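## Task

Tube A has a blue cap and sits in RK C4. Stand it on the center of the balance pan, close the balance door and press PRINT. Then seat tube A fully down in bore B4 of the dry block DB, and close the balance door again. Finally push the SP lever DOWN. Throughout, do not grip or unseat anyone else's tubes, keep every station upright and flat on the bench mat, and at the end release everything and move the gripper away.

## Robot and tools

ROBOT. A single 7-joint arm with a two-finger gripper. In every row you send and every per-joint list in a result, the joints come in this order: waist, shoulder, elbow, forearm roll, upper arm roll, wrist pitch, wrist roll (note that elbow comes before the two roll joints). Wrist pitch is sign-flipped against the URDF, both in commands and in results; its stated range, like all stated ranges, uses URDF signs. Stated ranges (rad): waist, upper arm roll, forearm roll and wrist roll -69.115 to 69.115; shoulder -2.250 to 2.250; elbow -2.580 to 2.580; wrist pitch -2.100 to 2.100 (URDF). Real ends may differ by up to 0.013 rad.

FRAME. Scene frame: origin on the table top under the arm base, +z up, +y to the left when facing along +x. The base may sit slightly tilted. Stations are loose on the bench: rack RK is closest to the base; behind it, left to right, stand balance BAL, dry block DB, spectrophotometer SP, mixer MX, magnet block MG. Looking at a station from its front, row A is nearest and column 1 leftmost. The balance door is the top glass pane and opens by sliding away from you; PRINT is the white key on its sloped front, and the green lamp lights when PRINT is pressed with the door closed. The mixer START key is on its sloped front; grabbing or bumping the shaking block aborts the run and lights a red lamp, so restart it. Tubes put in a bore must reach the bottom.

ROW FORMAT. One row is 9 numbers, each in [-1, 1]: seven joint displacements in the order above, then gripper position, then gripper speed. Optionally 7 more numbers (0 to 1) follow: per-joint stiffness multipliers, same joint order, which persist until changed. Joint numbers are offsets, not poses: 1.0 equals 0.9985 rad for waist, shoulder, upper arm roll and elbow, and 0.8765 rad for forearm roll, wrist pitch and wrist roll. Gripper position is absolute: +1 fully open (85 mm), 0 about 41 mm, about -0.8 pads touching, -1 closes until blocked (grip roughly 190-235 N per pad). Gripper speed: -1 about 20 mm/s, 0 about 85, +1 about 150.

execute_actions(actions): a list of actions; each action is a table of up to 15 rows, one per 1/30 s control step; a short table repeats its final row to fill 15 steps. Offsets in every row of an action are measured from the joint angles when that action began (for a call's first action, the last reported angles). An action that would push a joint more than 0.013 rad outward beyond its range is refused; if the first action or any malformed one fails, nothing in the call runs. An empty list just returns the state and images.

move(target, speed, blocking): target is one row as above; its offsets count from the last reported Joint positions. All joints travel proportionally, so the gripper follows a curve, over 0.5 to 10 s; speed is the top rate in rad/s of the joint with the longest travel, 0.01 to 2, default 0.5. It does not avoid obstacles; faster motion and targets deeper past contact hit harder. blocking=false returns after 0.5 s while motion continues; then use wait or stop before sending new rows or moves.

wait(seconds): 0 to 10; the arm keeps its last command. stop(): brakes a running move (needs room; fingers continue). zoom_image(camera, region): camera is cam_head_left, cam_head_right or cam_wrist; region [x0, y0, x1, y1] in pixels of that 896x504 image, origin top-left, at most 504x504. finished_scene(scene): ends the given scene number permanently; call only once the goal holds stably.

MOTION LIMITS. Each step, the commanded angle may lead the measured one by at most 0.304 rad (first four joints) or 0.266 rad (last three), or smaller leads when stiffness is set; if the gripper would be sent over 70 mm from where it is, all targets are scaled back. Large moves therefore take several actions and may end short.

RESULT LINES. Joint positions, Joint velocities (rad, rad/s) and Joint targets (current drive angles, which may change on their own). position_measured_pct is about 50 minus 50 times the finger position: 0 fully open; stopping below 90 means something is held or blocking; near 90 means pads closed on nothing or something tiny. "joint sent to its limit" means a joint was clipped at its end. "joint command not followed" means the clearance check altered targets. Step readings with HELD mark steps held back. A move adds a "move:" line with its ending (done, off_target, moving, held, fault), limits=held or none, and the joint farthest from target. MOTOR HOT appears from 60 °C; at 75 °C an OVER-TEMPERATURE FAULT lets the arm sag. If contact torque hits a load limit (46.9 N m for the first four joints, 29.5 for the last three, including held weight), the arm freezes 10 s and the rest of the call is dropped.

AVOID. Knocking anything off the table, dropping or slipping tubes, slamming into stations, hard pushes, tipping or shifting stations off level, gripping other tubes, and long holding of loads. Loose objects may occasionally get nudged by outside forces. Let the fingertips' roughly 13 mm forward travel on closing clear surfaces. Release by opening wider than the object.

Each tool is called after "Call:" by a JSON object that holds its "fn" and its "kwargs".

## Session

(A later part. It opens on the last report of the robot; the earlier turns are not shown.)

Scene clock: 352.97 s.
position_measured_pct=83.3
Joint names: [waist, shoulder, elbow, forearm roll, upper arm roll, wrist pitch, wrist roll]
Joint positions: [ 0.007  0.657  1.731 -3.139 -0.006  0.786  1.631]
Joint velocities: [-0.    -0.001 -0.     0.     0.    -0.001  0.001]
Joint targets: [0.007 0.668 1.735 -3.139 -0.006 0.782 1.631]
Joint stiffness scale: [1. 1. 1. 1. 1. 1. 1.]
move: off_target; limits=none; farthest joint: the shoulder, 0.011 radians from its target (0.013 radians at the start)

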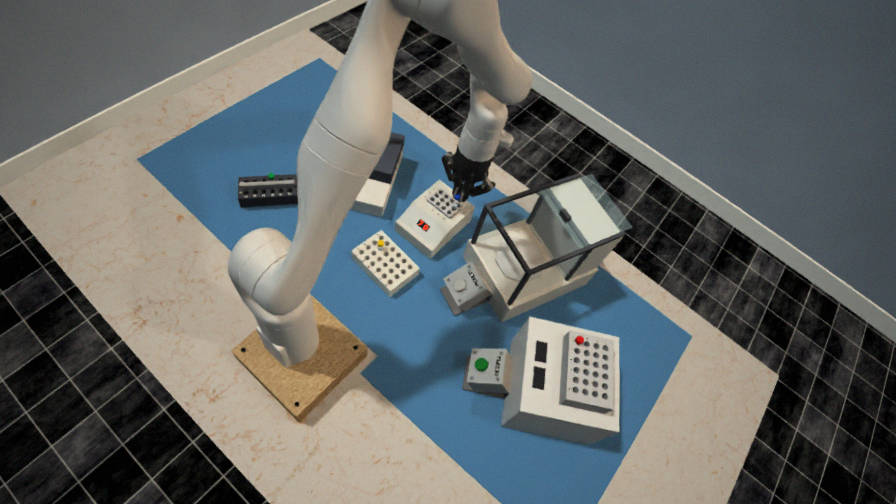

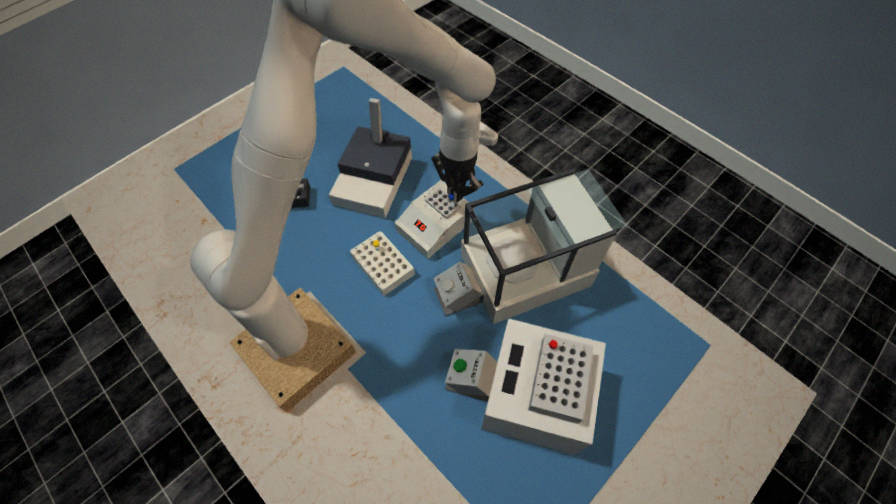

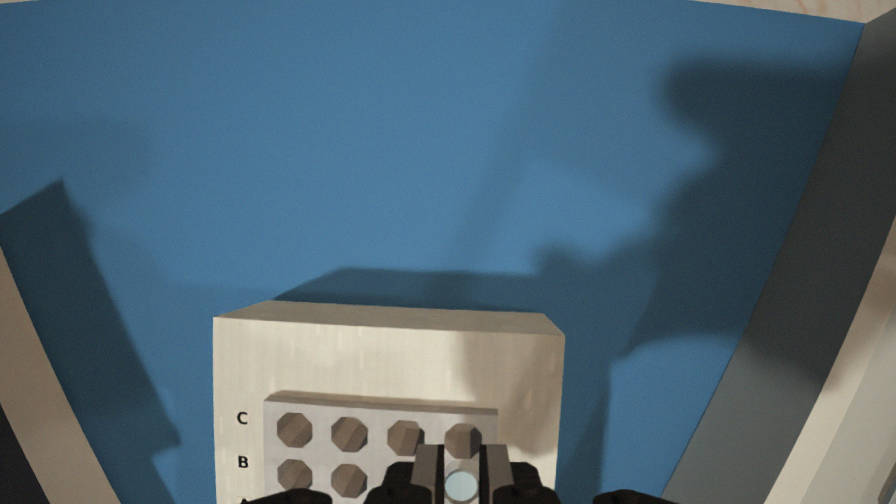

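Call:
{"fn": "move", "kwargs": {"target": [0,-0.004,0,0,0,0.009,0,-0.8,0], "speed": 0.02}}

Call:
{"fn": "move", "kwargs": {"target": [0,0.013,0.004,0,0,-0.005,0,-0.8,0], "speed": 0.02}}

Call:
{"fn": "zoom_image", "kwargs": {"camera": "cam_wrist", "region": [400,424,530,504]}}

Scene clock: 360.37 s.
position_measured_pct=83.3
Joint names: [waist, shoulder, elbow, forearm roll, upper arm roll, wrist pitch, wrist roll]
Joint positions: [ 0.007  0.655  1.731 -3.139 -0.006  0.789  1.631]
Joint velocities: [-0.  0. -0. -0.  0. -0.  0.]
Joint targets: [0.007 0.653 1.731 -3.139 -0.006 0.794 1.631]
Joint stiffness scale: [1. 1. 1. 1. 1. 1. 1.]
move: done; limits=none; farthest joint: the wrist pitch, 0.005 radians from its target (0.007 radians at the start)

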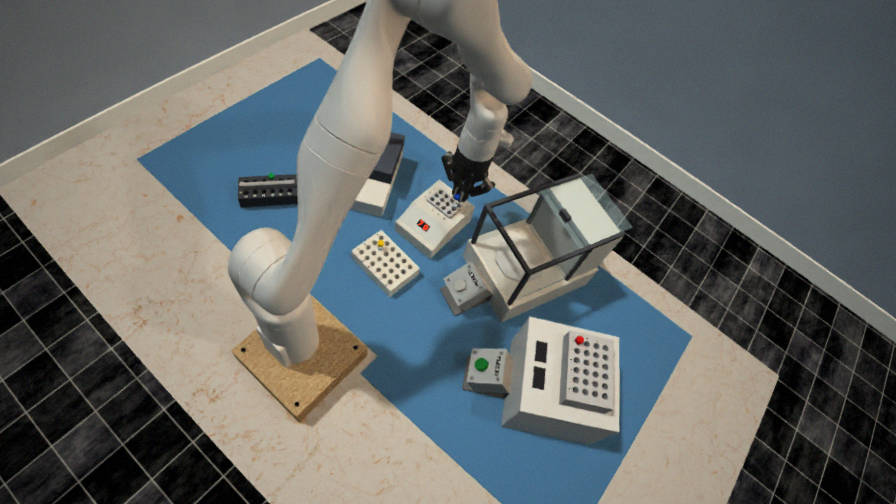

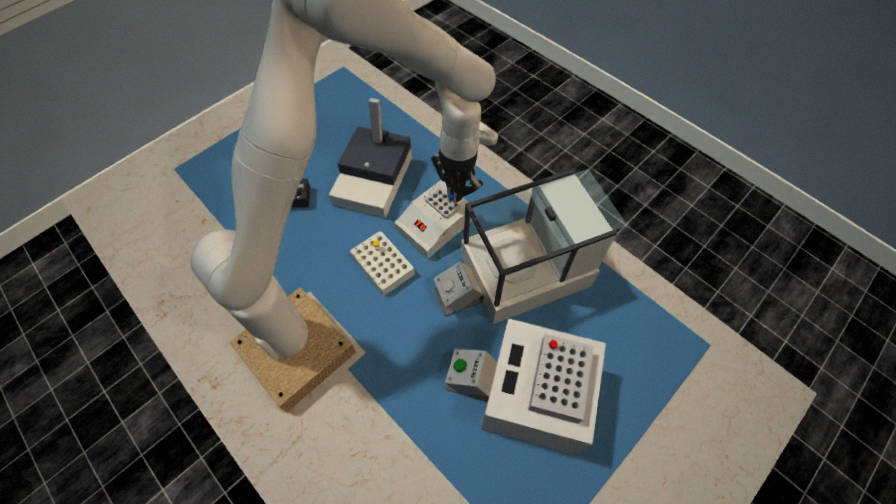

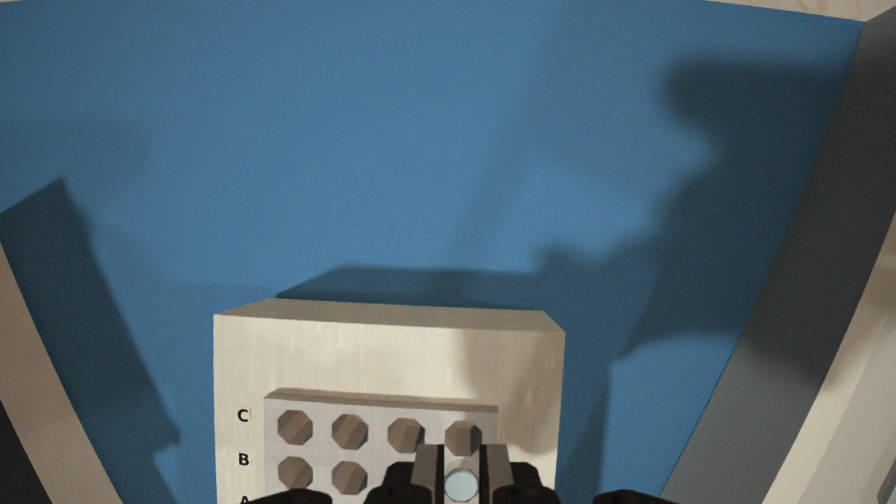

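Scene clock: 361.23 s.
position_measured_pct=83.3
Joint names: [waist, shoulder, elbow, forearm roll, upper arm roll, wrist pitch, wrist roll]
Joint positions: [ 0.007  0.657  1.731 -3.139 -0.006  0.789  1.631]
Joint velocities: [ 0.001  0.001 -0.    -0.001  0.     0.    -0.   ]
Joint targets: [0.007 0.668 1.735 -3.139 -0.006 0.785 1.631]
Joint stiffness scale: [1. 1. 1. 1. 1. 1. 1.]
move: off_target; limits=none; farthest joint: the shoulder, 0.011 radians from its target (0.013 radians at the start)

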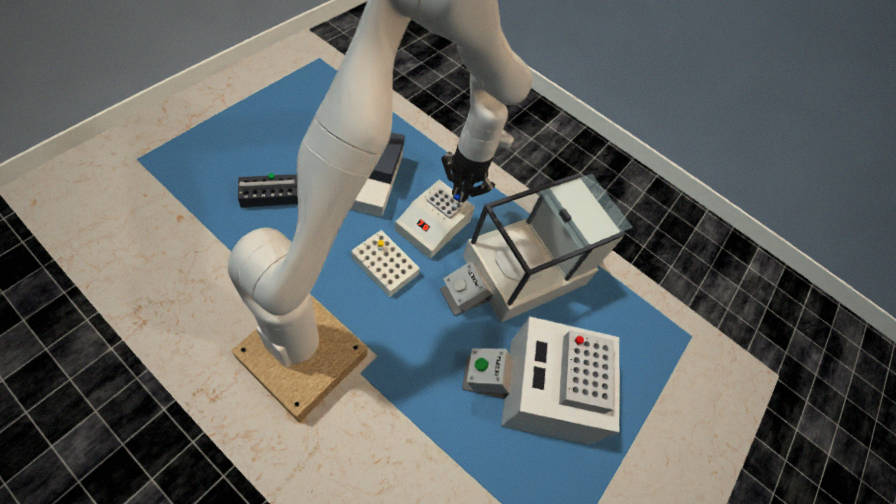

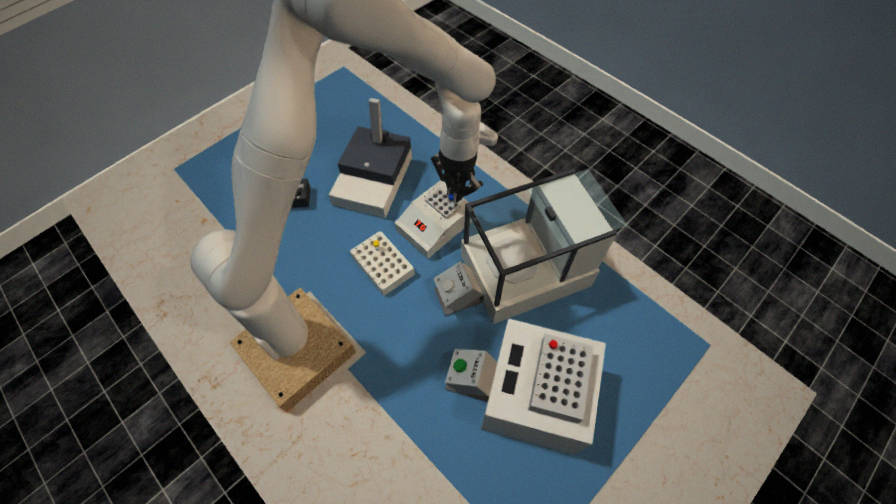

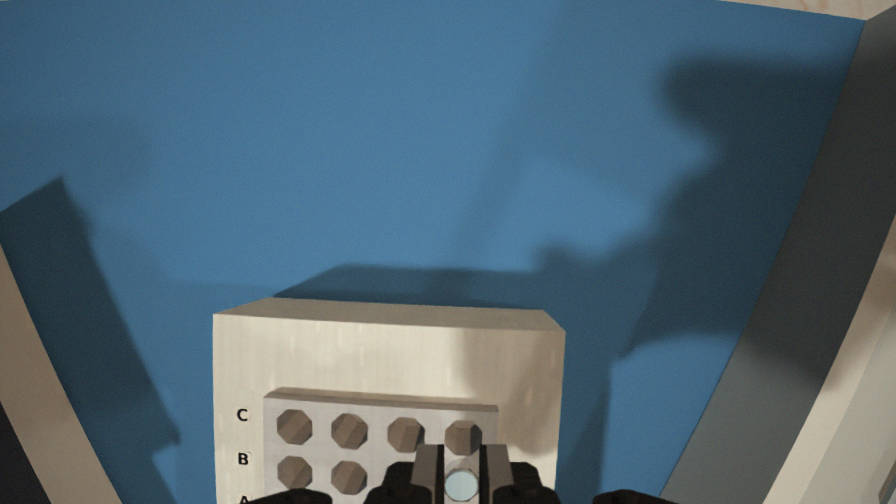

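Region (400, 424, 530, 504) of cam_wrist's 896x504 image, scaled by 3.877; it fills the top 310 rows of this view, and the rest is white.

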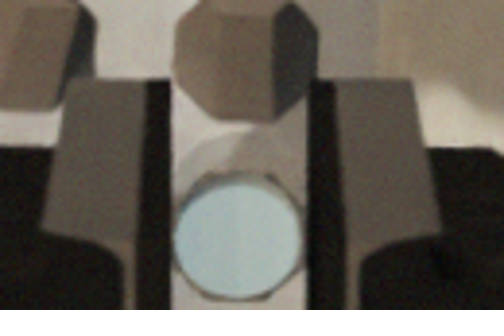

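Call:
{"fn": "move", "kwargs": {"target": [0,-0.007,0.0105,0,0,0,0,-0.8,0], "speed": 0.02}}

Call:
{"fn": "zoom_image", "kwargs": {"camera": "cam_wrist", "region": [400,424,530,504]}}

Call:
{"fn": "move", "kwargs": {"target": [0,0.015,0.004,0,0,-0.005,0,-0.8,0], "speed": 0.02}}

Call:
{"fn": "zoom_image", "kwargs": {"camera": "cam_wrist", "region": [400,424,530,504]}}

Scene clock: 370.70 s.
position_measured_pct=83.3
Joint names: [waist, shoulder, elbow, forearm roll, upper arm roll, wrist pitch, wrist roll]
Joint positions: [ 0.007  0.652  1.736 -3.139 -0.006  0.789  1.631]
Joint velocities: [ 0.001 -0.001  0.001 -0.     0.     0.     0.   ]
Joint targets: [0.007 0.650 1.741 -3.139 -0.006 0.789 1.631]
Joint stiffness scale: [1. 1. 1. 1. 1. 1. 1.]
move: done; limits=none; farthest joint: the elbow, 0.005 radians from its target (0.011 radians at the start)

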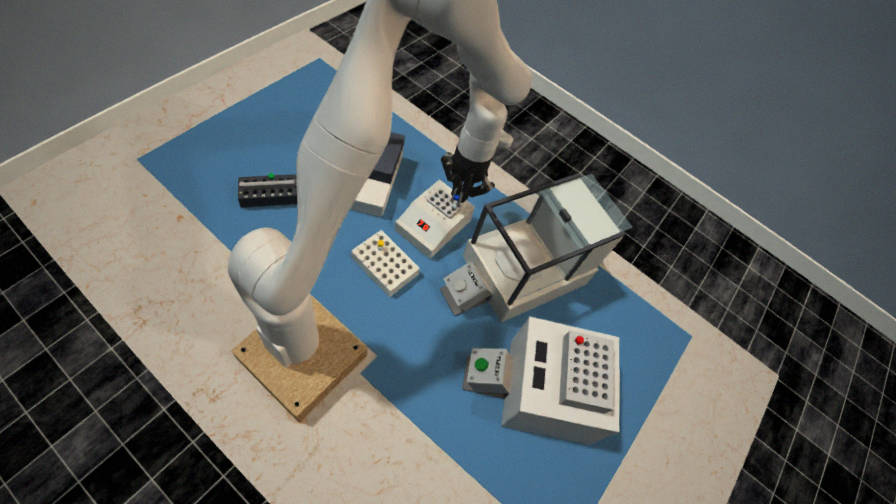

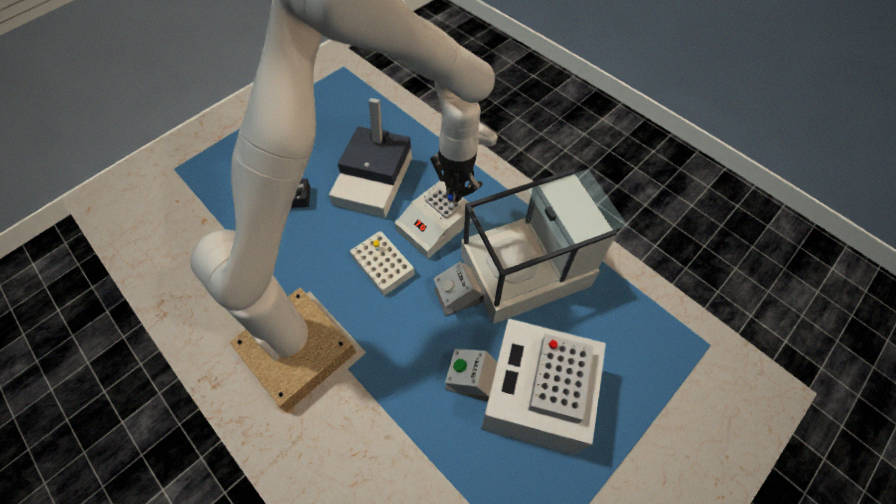

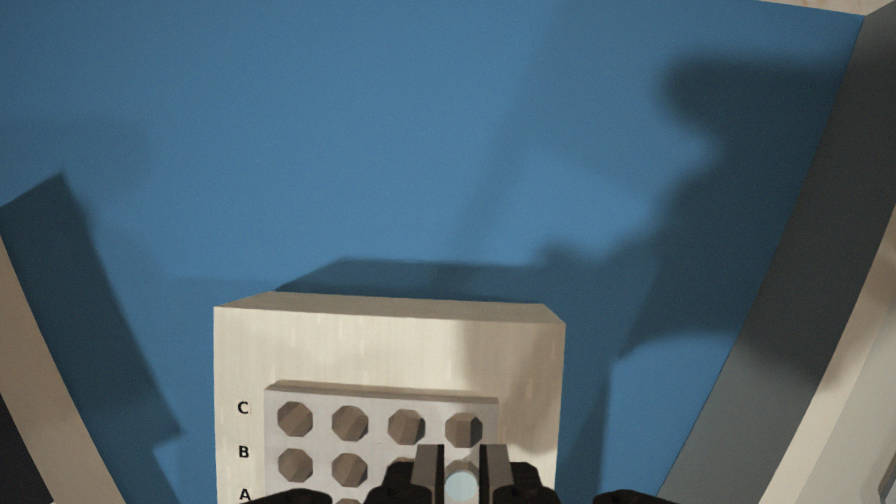

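Region (400, 424, 530, 504) of cam_wrist's 896x504 image, scaled by 3.877; it fills the top 310 rows of this view, and the rest is white.

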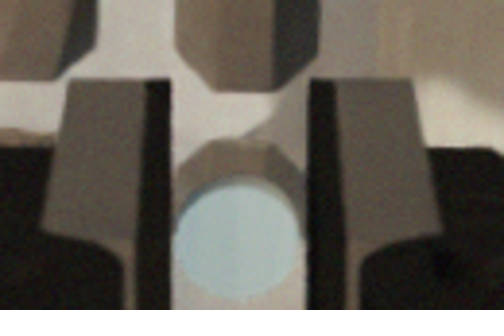

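Scene clock: 371.67 s.
position_measured_pct=83.3
Joint names: [waist, shoulder, elbow, forearm roll, upper arm roll, wrist pitch, wrist roll]
Joint positions: [ 0.007  0.664  1.736 -3.139 -0.006  0.787  1.631]
Joint velocities: [ 0.001  0.003  0.     0.    -0.    -0.001  0.   ]
Joint targets: [0.007 0.667 1.740 -3.139 -0.006 0.785 1.631]
Joint stiffness scale: [1. 1. 1. 1. 1. 1. 1.]
move: done; limits=none; farthest joint: the elbow, 0.004 radians from its target (0.004 radians at the start)

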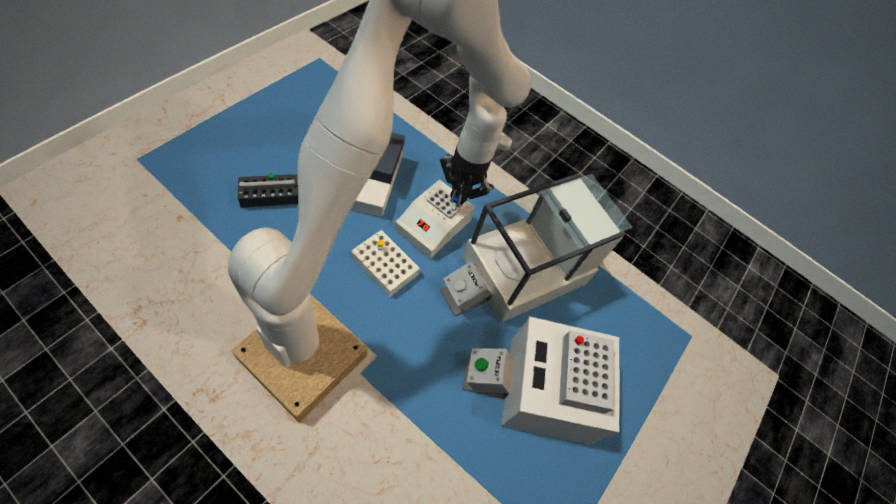

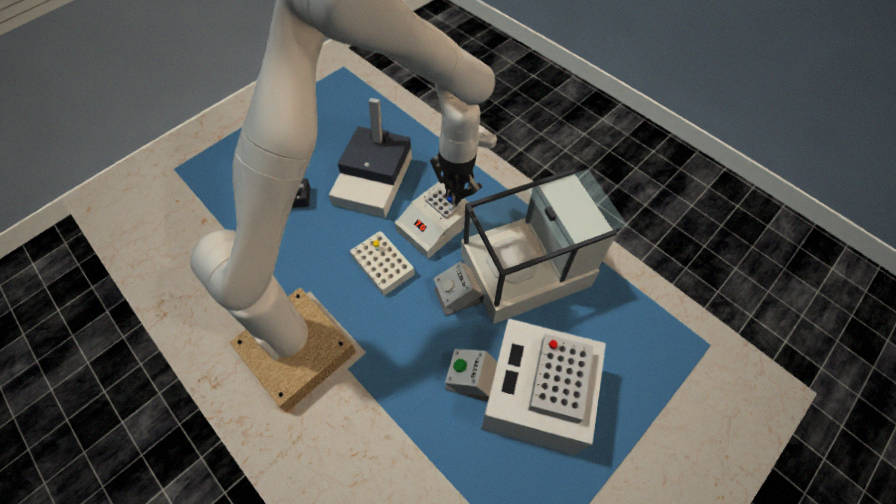

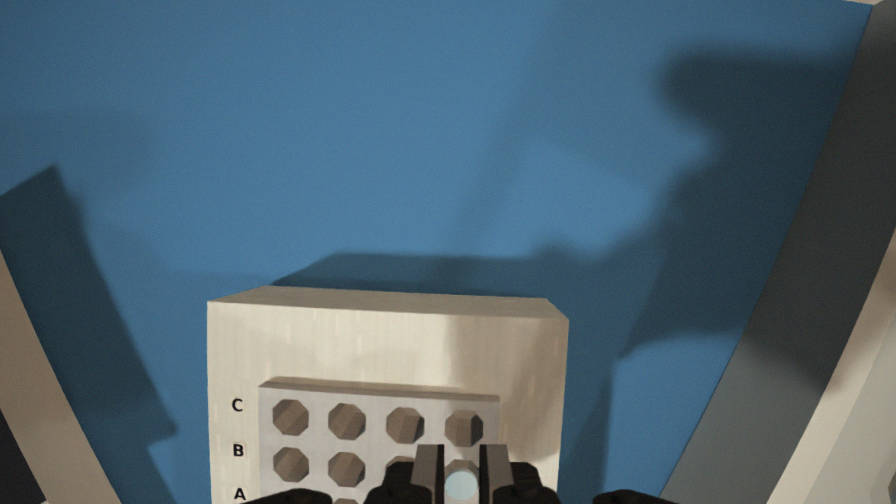

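Region (400, 424, 530, 504) of cam_wrist's 896x504 image, scaled by 3.877; it fills the top 310 rows of this view, and the rest is white.

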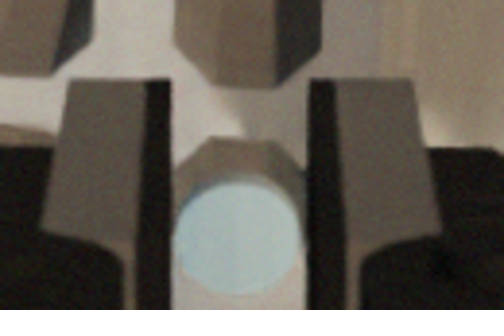

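Call:
{"fn": "move", "kwargs": {"target": [0,0.02,0.013,0,0,-0.052,0,-0.8,0], "speed": 0.05}}

Call:
{"fn": "move", "kwargs": {"target": [0,0.03,0.014,0,0,-0.045,0,-0.8,0], "speed": 0.05}}

Scene clock: 377.63 s.
position_measured_pct=83.3
Joint names: [waist, shoulder, elbow, forearm roll, upper arm roll, wrist pitch, wrist roll]
Joint positions: [ 0.007  0.682  1.747 -3.139 -0.006  0.75   1.631]
Joint velocities: [-0.001  0.002  0.     0.    -0.    -0.002  0.001]
Joint targets: [0.007 0.684 1.749 -3.139 -0.006 0.741 1.631]
Joint stiffness scale: [1. 1. 1. 1. 1. 1. 1.]
move: done; limits=none; farthest joint: the wrist pitch, 0.009 radians from its target (0.045 radians at the start)

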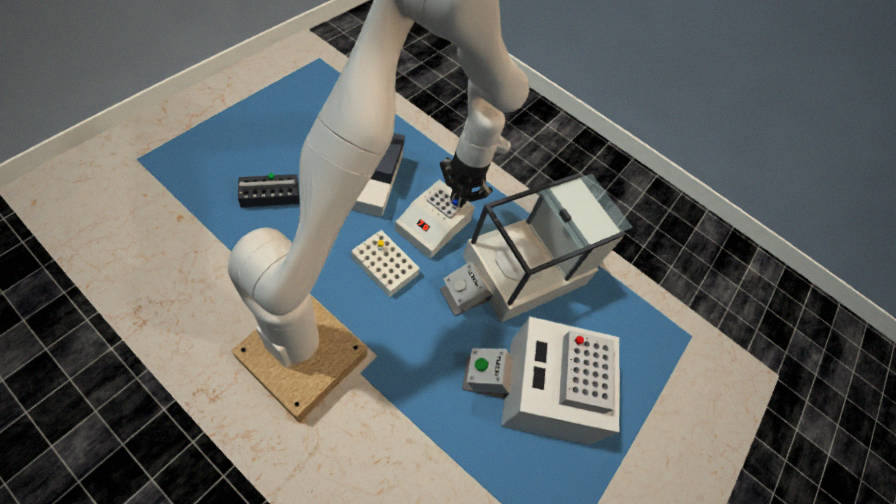

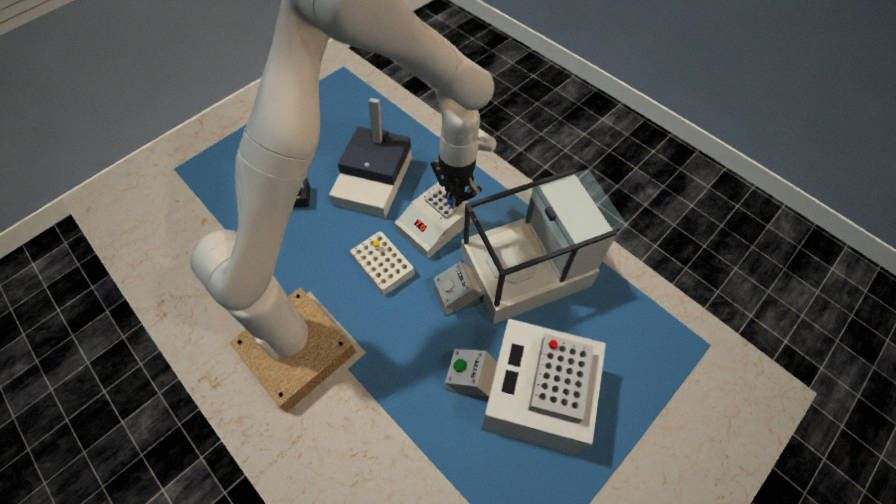

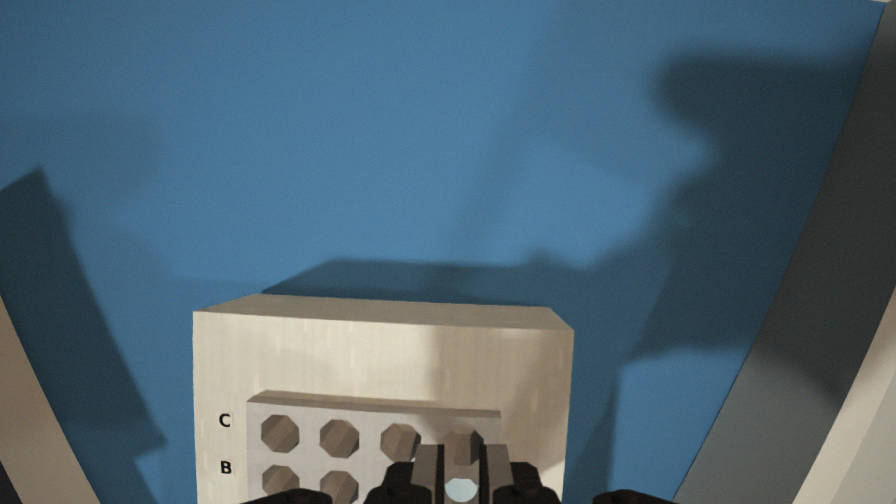

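Scene clock: 378.63 s.
position_measured_pct=83.3
Joint names: [waist, shoulder, elbow, forearm roll, upper arm roll, wrist pitch, wrist roll]
Joint positions: [ 0.007  0.702  1.754 -3.139 -0.006  0.723  1.631]
Joint velocities: [-0.001  0.     0.     0.001  0.     0.001 -0.   ]
Joint targets: [0.007 0.712 1.760 -3.139 -0.006 0.711 1.631]
Joint stiffness scale: [1. 1. 1. 1. 1. 1. 1.]
move: off_target; limits=none; farthest joint: the wrist pitch, 0.013 radians from its target (0.040 radians at the start)

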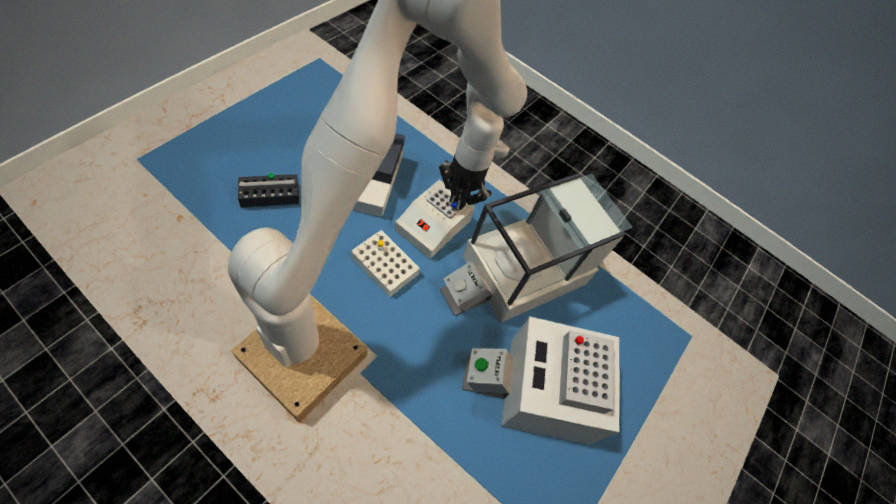

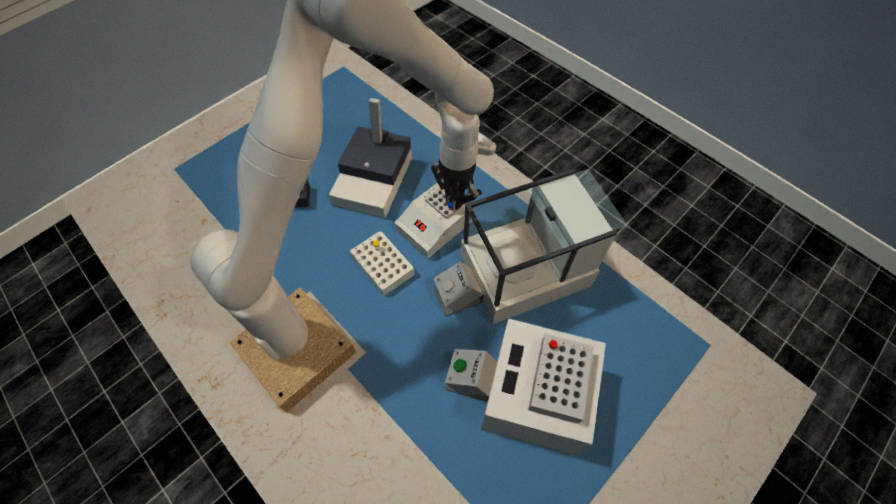

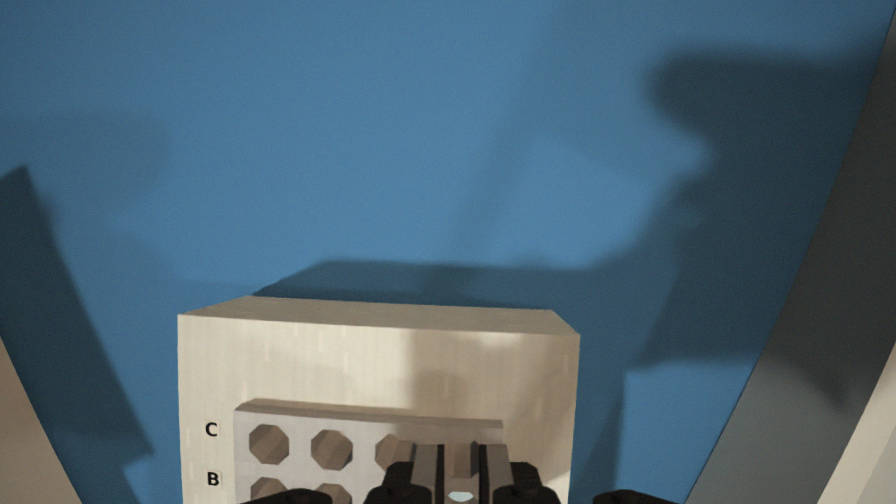

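Call:
{"fn": "move", "kwargs": {"target": [0,0,0,0,0,0,0,-0.3,0.5]}}

Call:
{"fn": "move", "kwargs": {"target": [0,-0.1,-0.06,0,0,0.185,0,-0.3,0], "speed": 0.3}}

Call:
{"fn": "move", "kwargs": {"target": [0,-0.12,-0.34,0,0,0.525,0,-1,0], "speed": 0.7}}

Call:
{"fn": "move", "kwargs": {"target": [0.411,0.284,-0.46,0,0,0.195,0,-1,0], "speed": 0.6}}

Scene clock: 386.87 s.
position_measured_pct=65.1
Joint names: [waist, shoulder, elbow, forearm roll, upper arm roll, wrist pitch, wrist roll]
Joint positions: [ 0.007  0.701  1.754 -3.139 -0.006  0.723  1.631]
Joint velocities: [ 0.     0.     0.    -0.    -0.    -0.001  0.   ]
Joint targets: [0.007 0.702 1.754 -3.139 -0.006 0.723 1.631]
Joint stiffness scale: [1. 1. 1. 1. 1. 1. 1.]
move: done; limits=none; farthest joint: the shoulder, 0.001 radians from its target (0.000 radians at the start)

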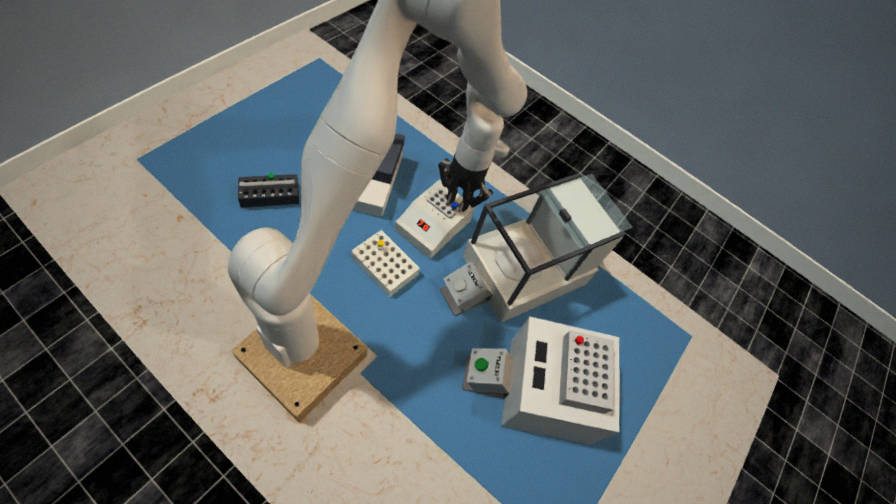

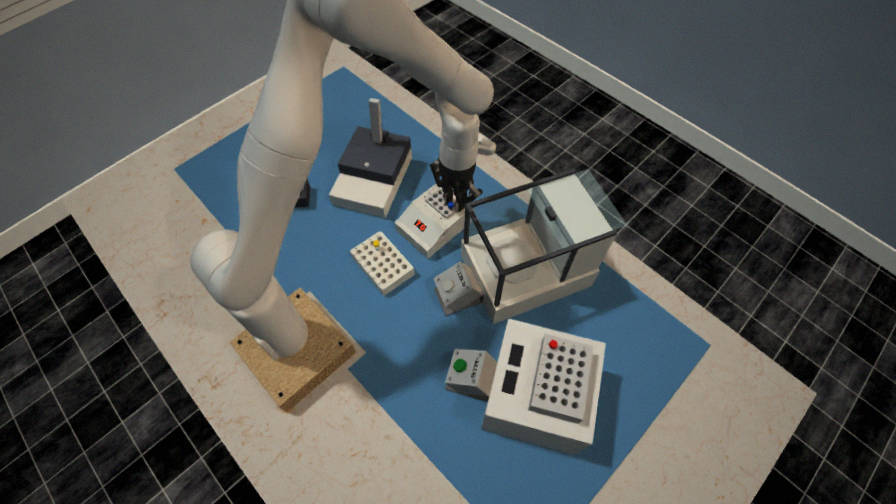

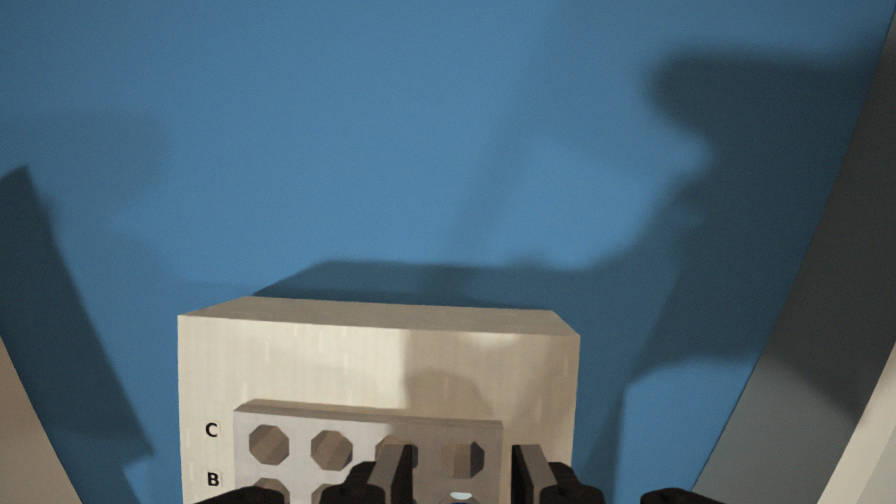

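Scene clock: 387.93 s.
position_measured_pct=65.1
Joint names: [waist, shoulder, elbow, forearm roll, upper arm roll, wrist pitch, wrist roll]
Joint positions: [ 0.007  0.604  1.699 -3.139 -0.006  0.88   1.631]
Joint velocities: [ 0.002 -0.002 -0.001  0.001  0.    -0.001  0.   ]
Joint targets: [0.007 0.601 1.694 -3.139 -0.006 0.885 1.631]
Joint stiffness scale: [1. 1. 1. 1. 1. 1. 1.]
move: done; limits=none; farthest joint: the elbow, 0.005 radians from its target (0.060 radians at the start)

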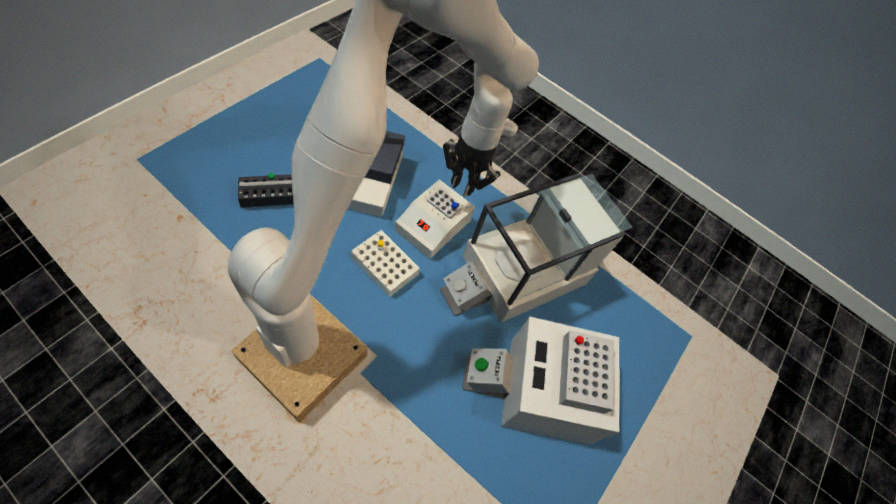

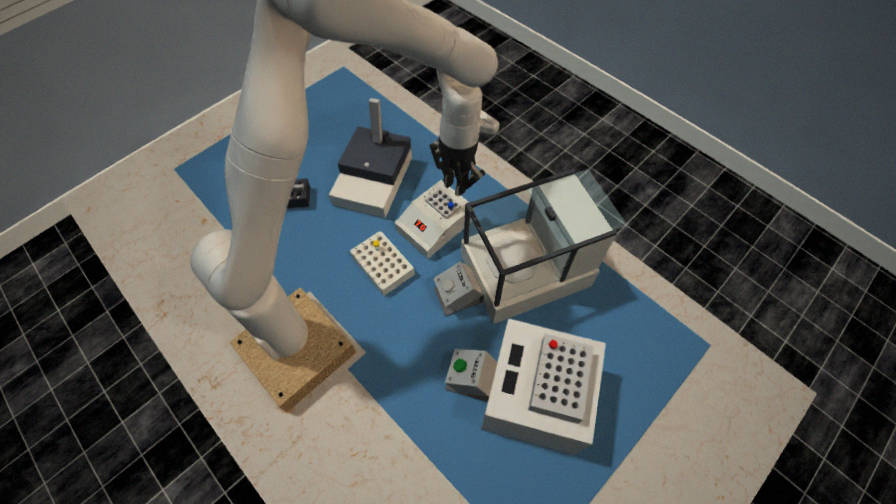

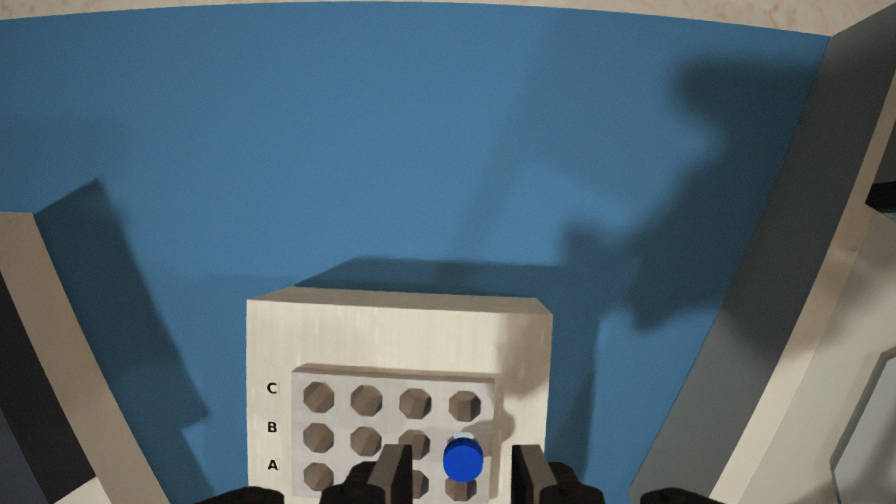

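Scene clock: 389.10 s.
position_measured_pct=91.7
Joint names: [waist, shoulder, elbow, forearm roll, upper arm roll, wrist pitch, wrist roll]
Joint positions: [ 0.007  0.486  1.364 -3.139 -0.006  1.335  1.631]
Joint velocities: [-0.    -0.003 -0.001 -0.     0.     0.001 -0.   ]
Joint targets: [0.007 0.484 1.360 -3.139 -0.006 1.340 1.631]
Joint stiffness scale: [1. 1. 1. 1. 1. 1. 1.]
move: done; limits=none; farthest joint: the elbow, 0.005 radians from its target (0.340 radians at the start)

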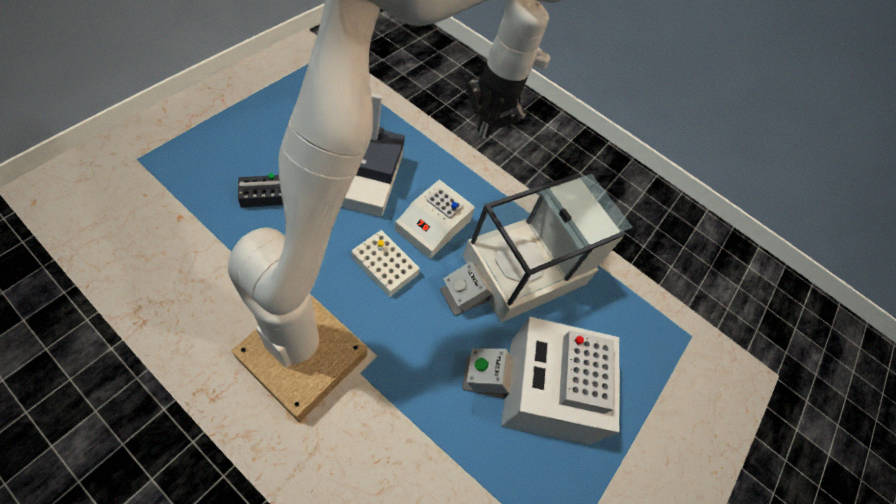

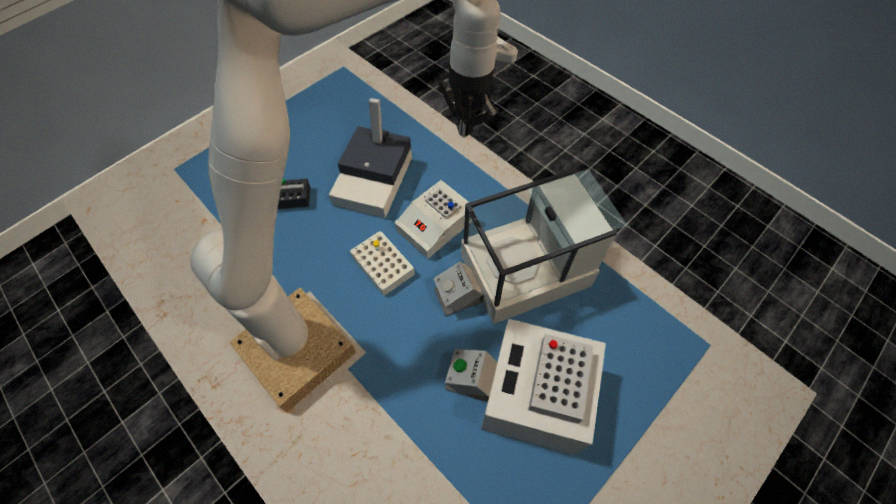

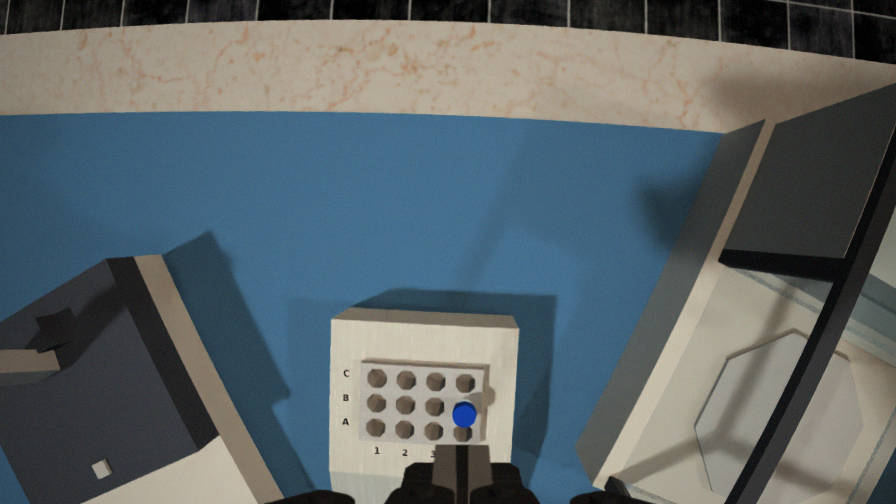

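Scene clock: 390.53 s.
position_measured_pct=91.7
Joint names: [waist, shoulder, elbow, forearm roll, upper arm roll, wrist pitch, wrist roll]
Joint positions: [ 0.414  0.767  0.91  -3.139 -0.006  1.501  1.631]
Joint velocities: [ 0.003  0.002 -0.001 -0.    -0.     0.001  0.   ]
Joint targets: [0.417 0.770 0.905 -3.139 -0.006 1.506 1.631]
Joint stiffness scale: [1. 1. 1. 1. 1. 1. 1.]
move: done; limits=none; farthest joint: the elbow, 0.005 radians from its target (0.460 radians at the start)

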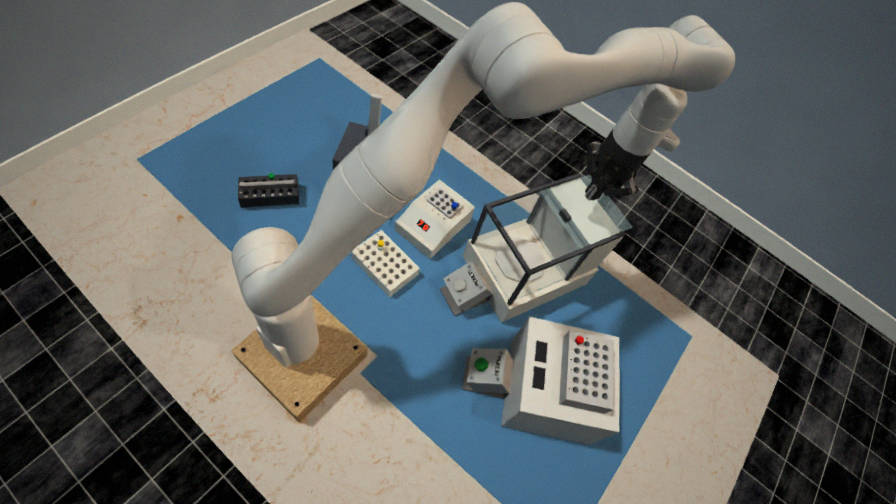

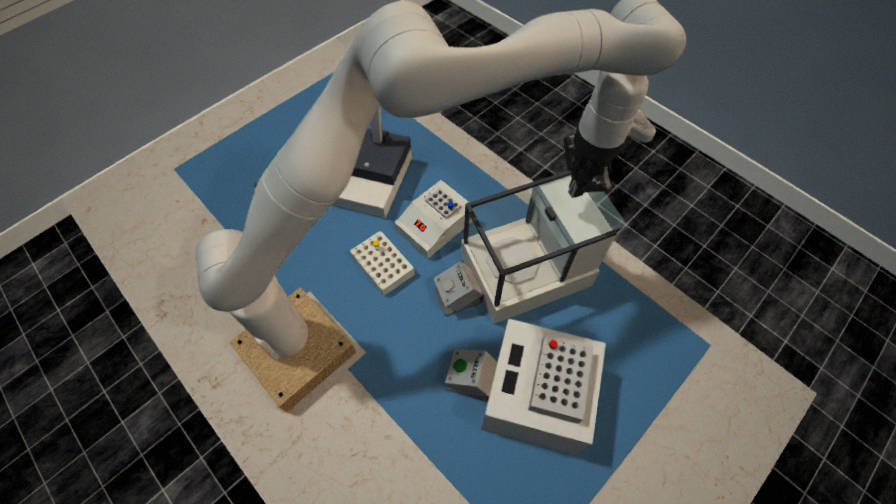

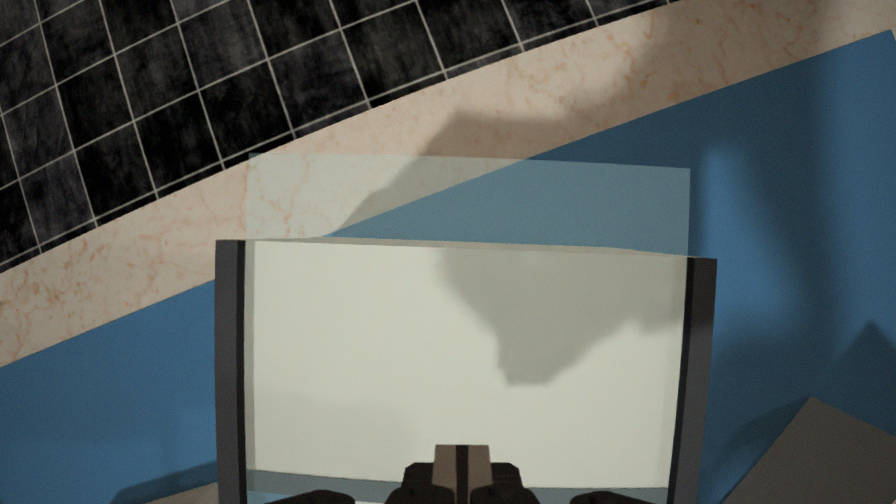

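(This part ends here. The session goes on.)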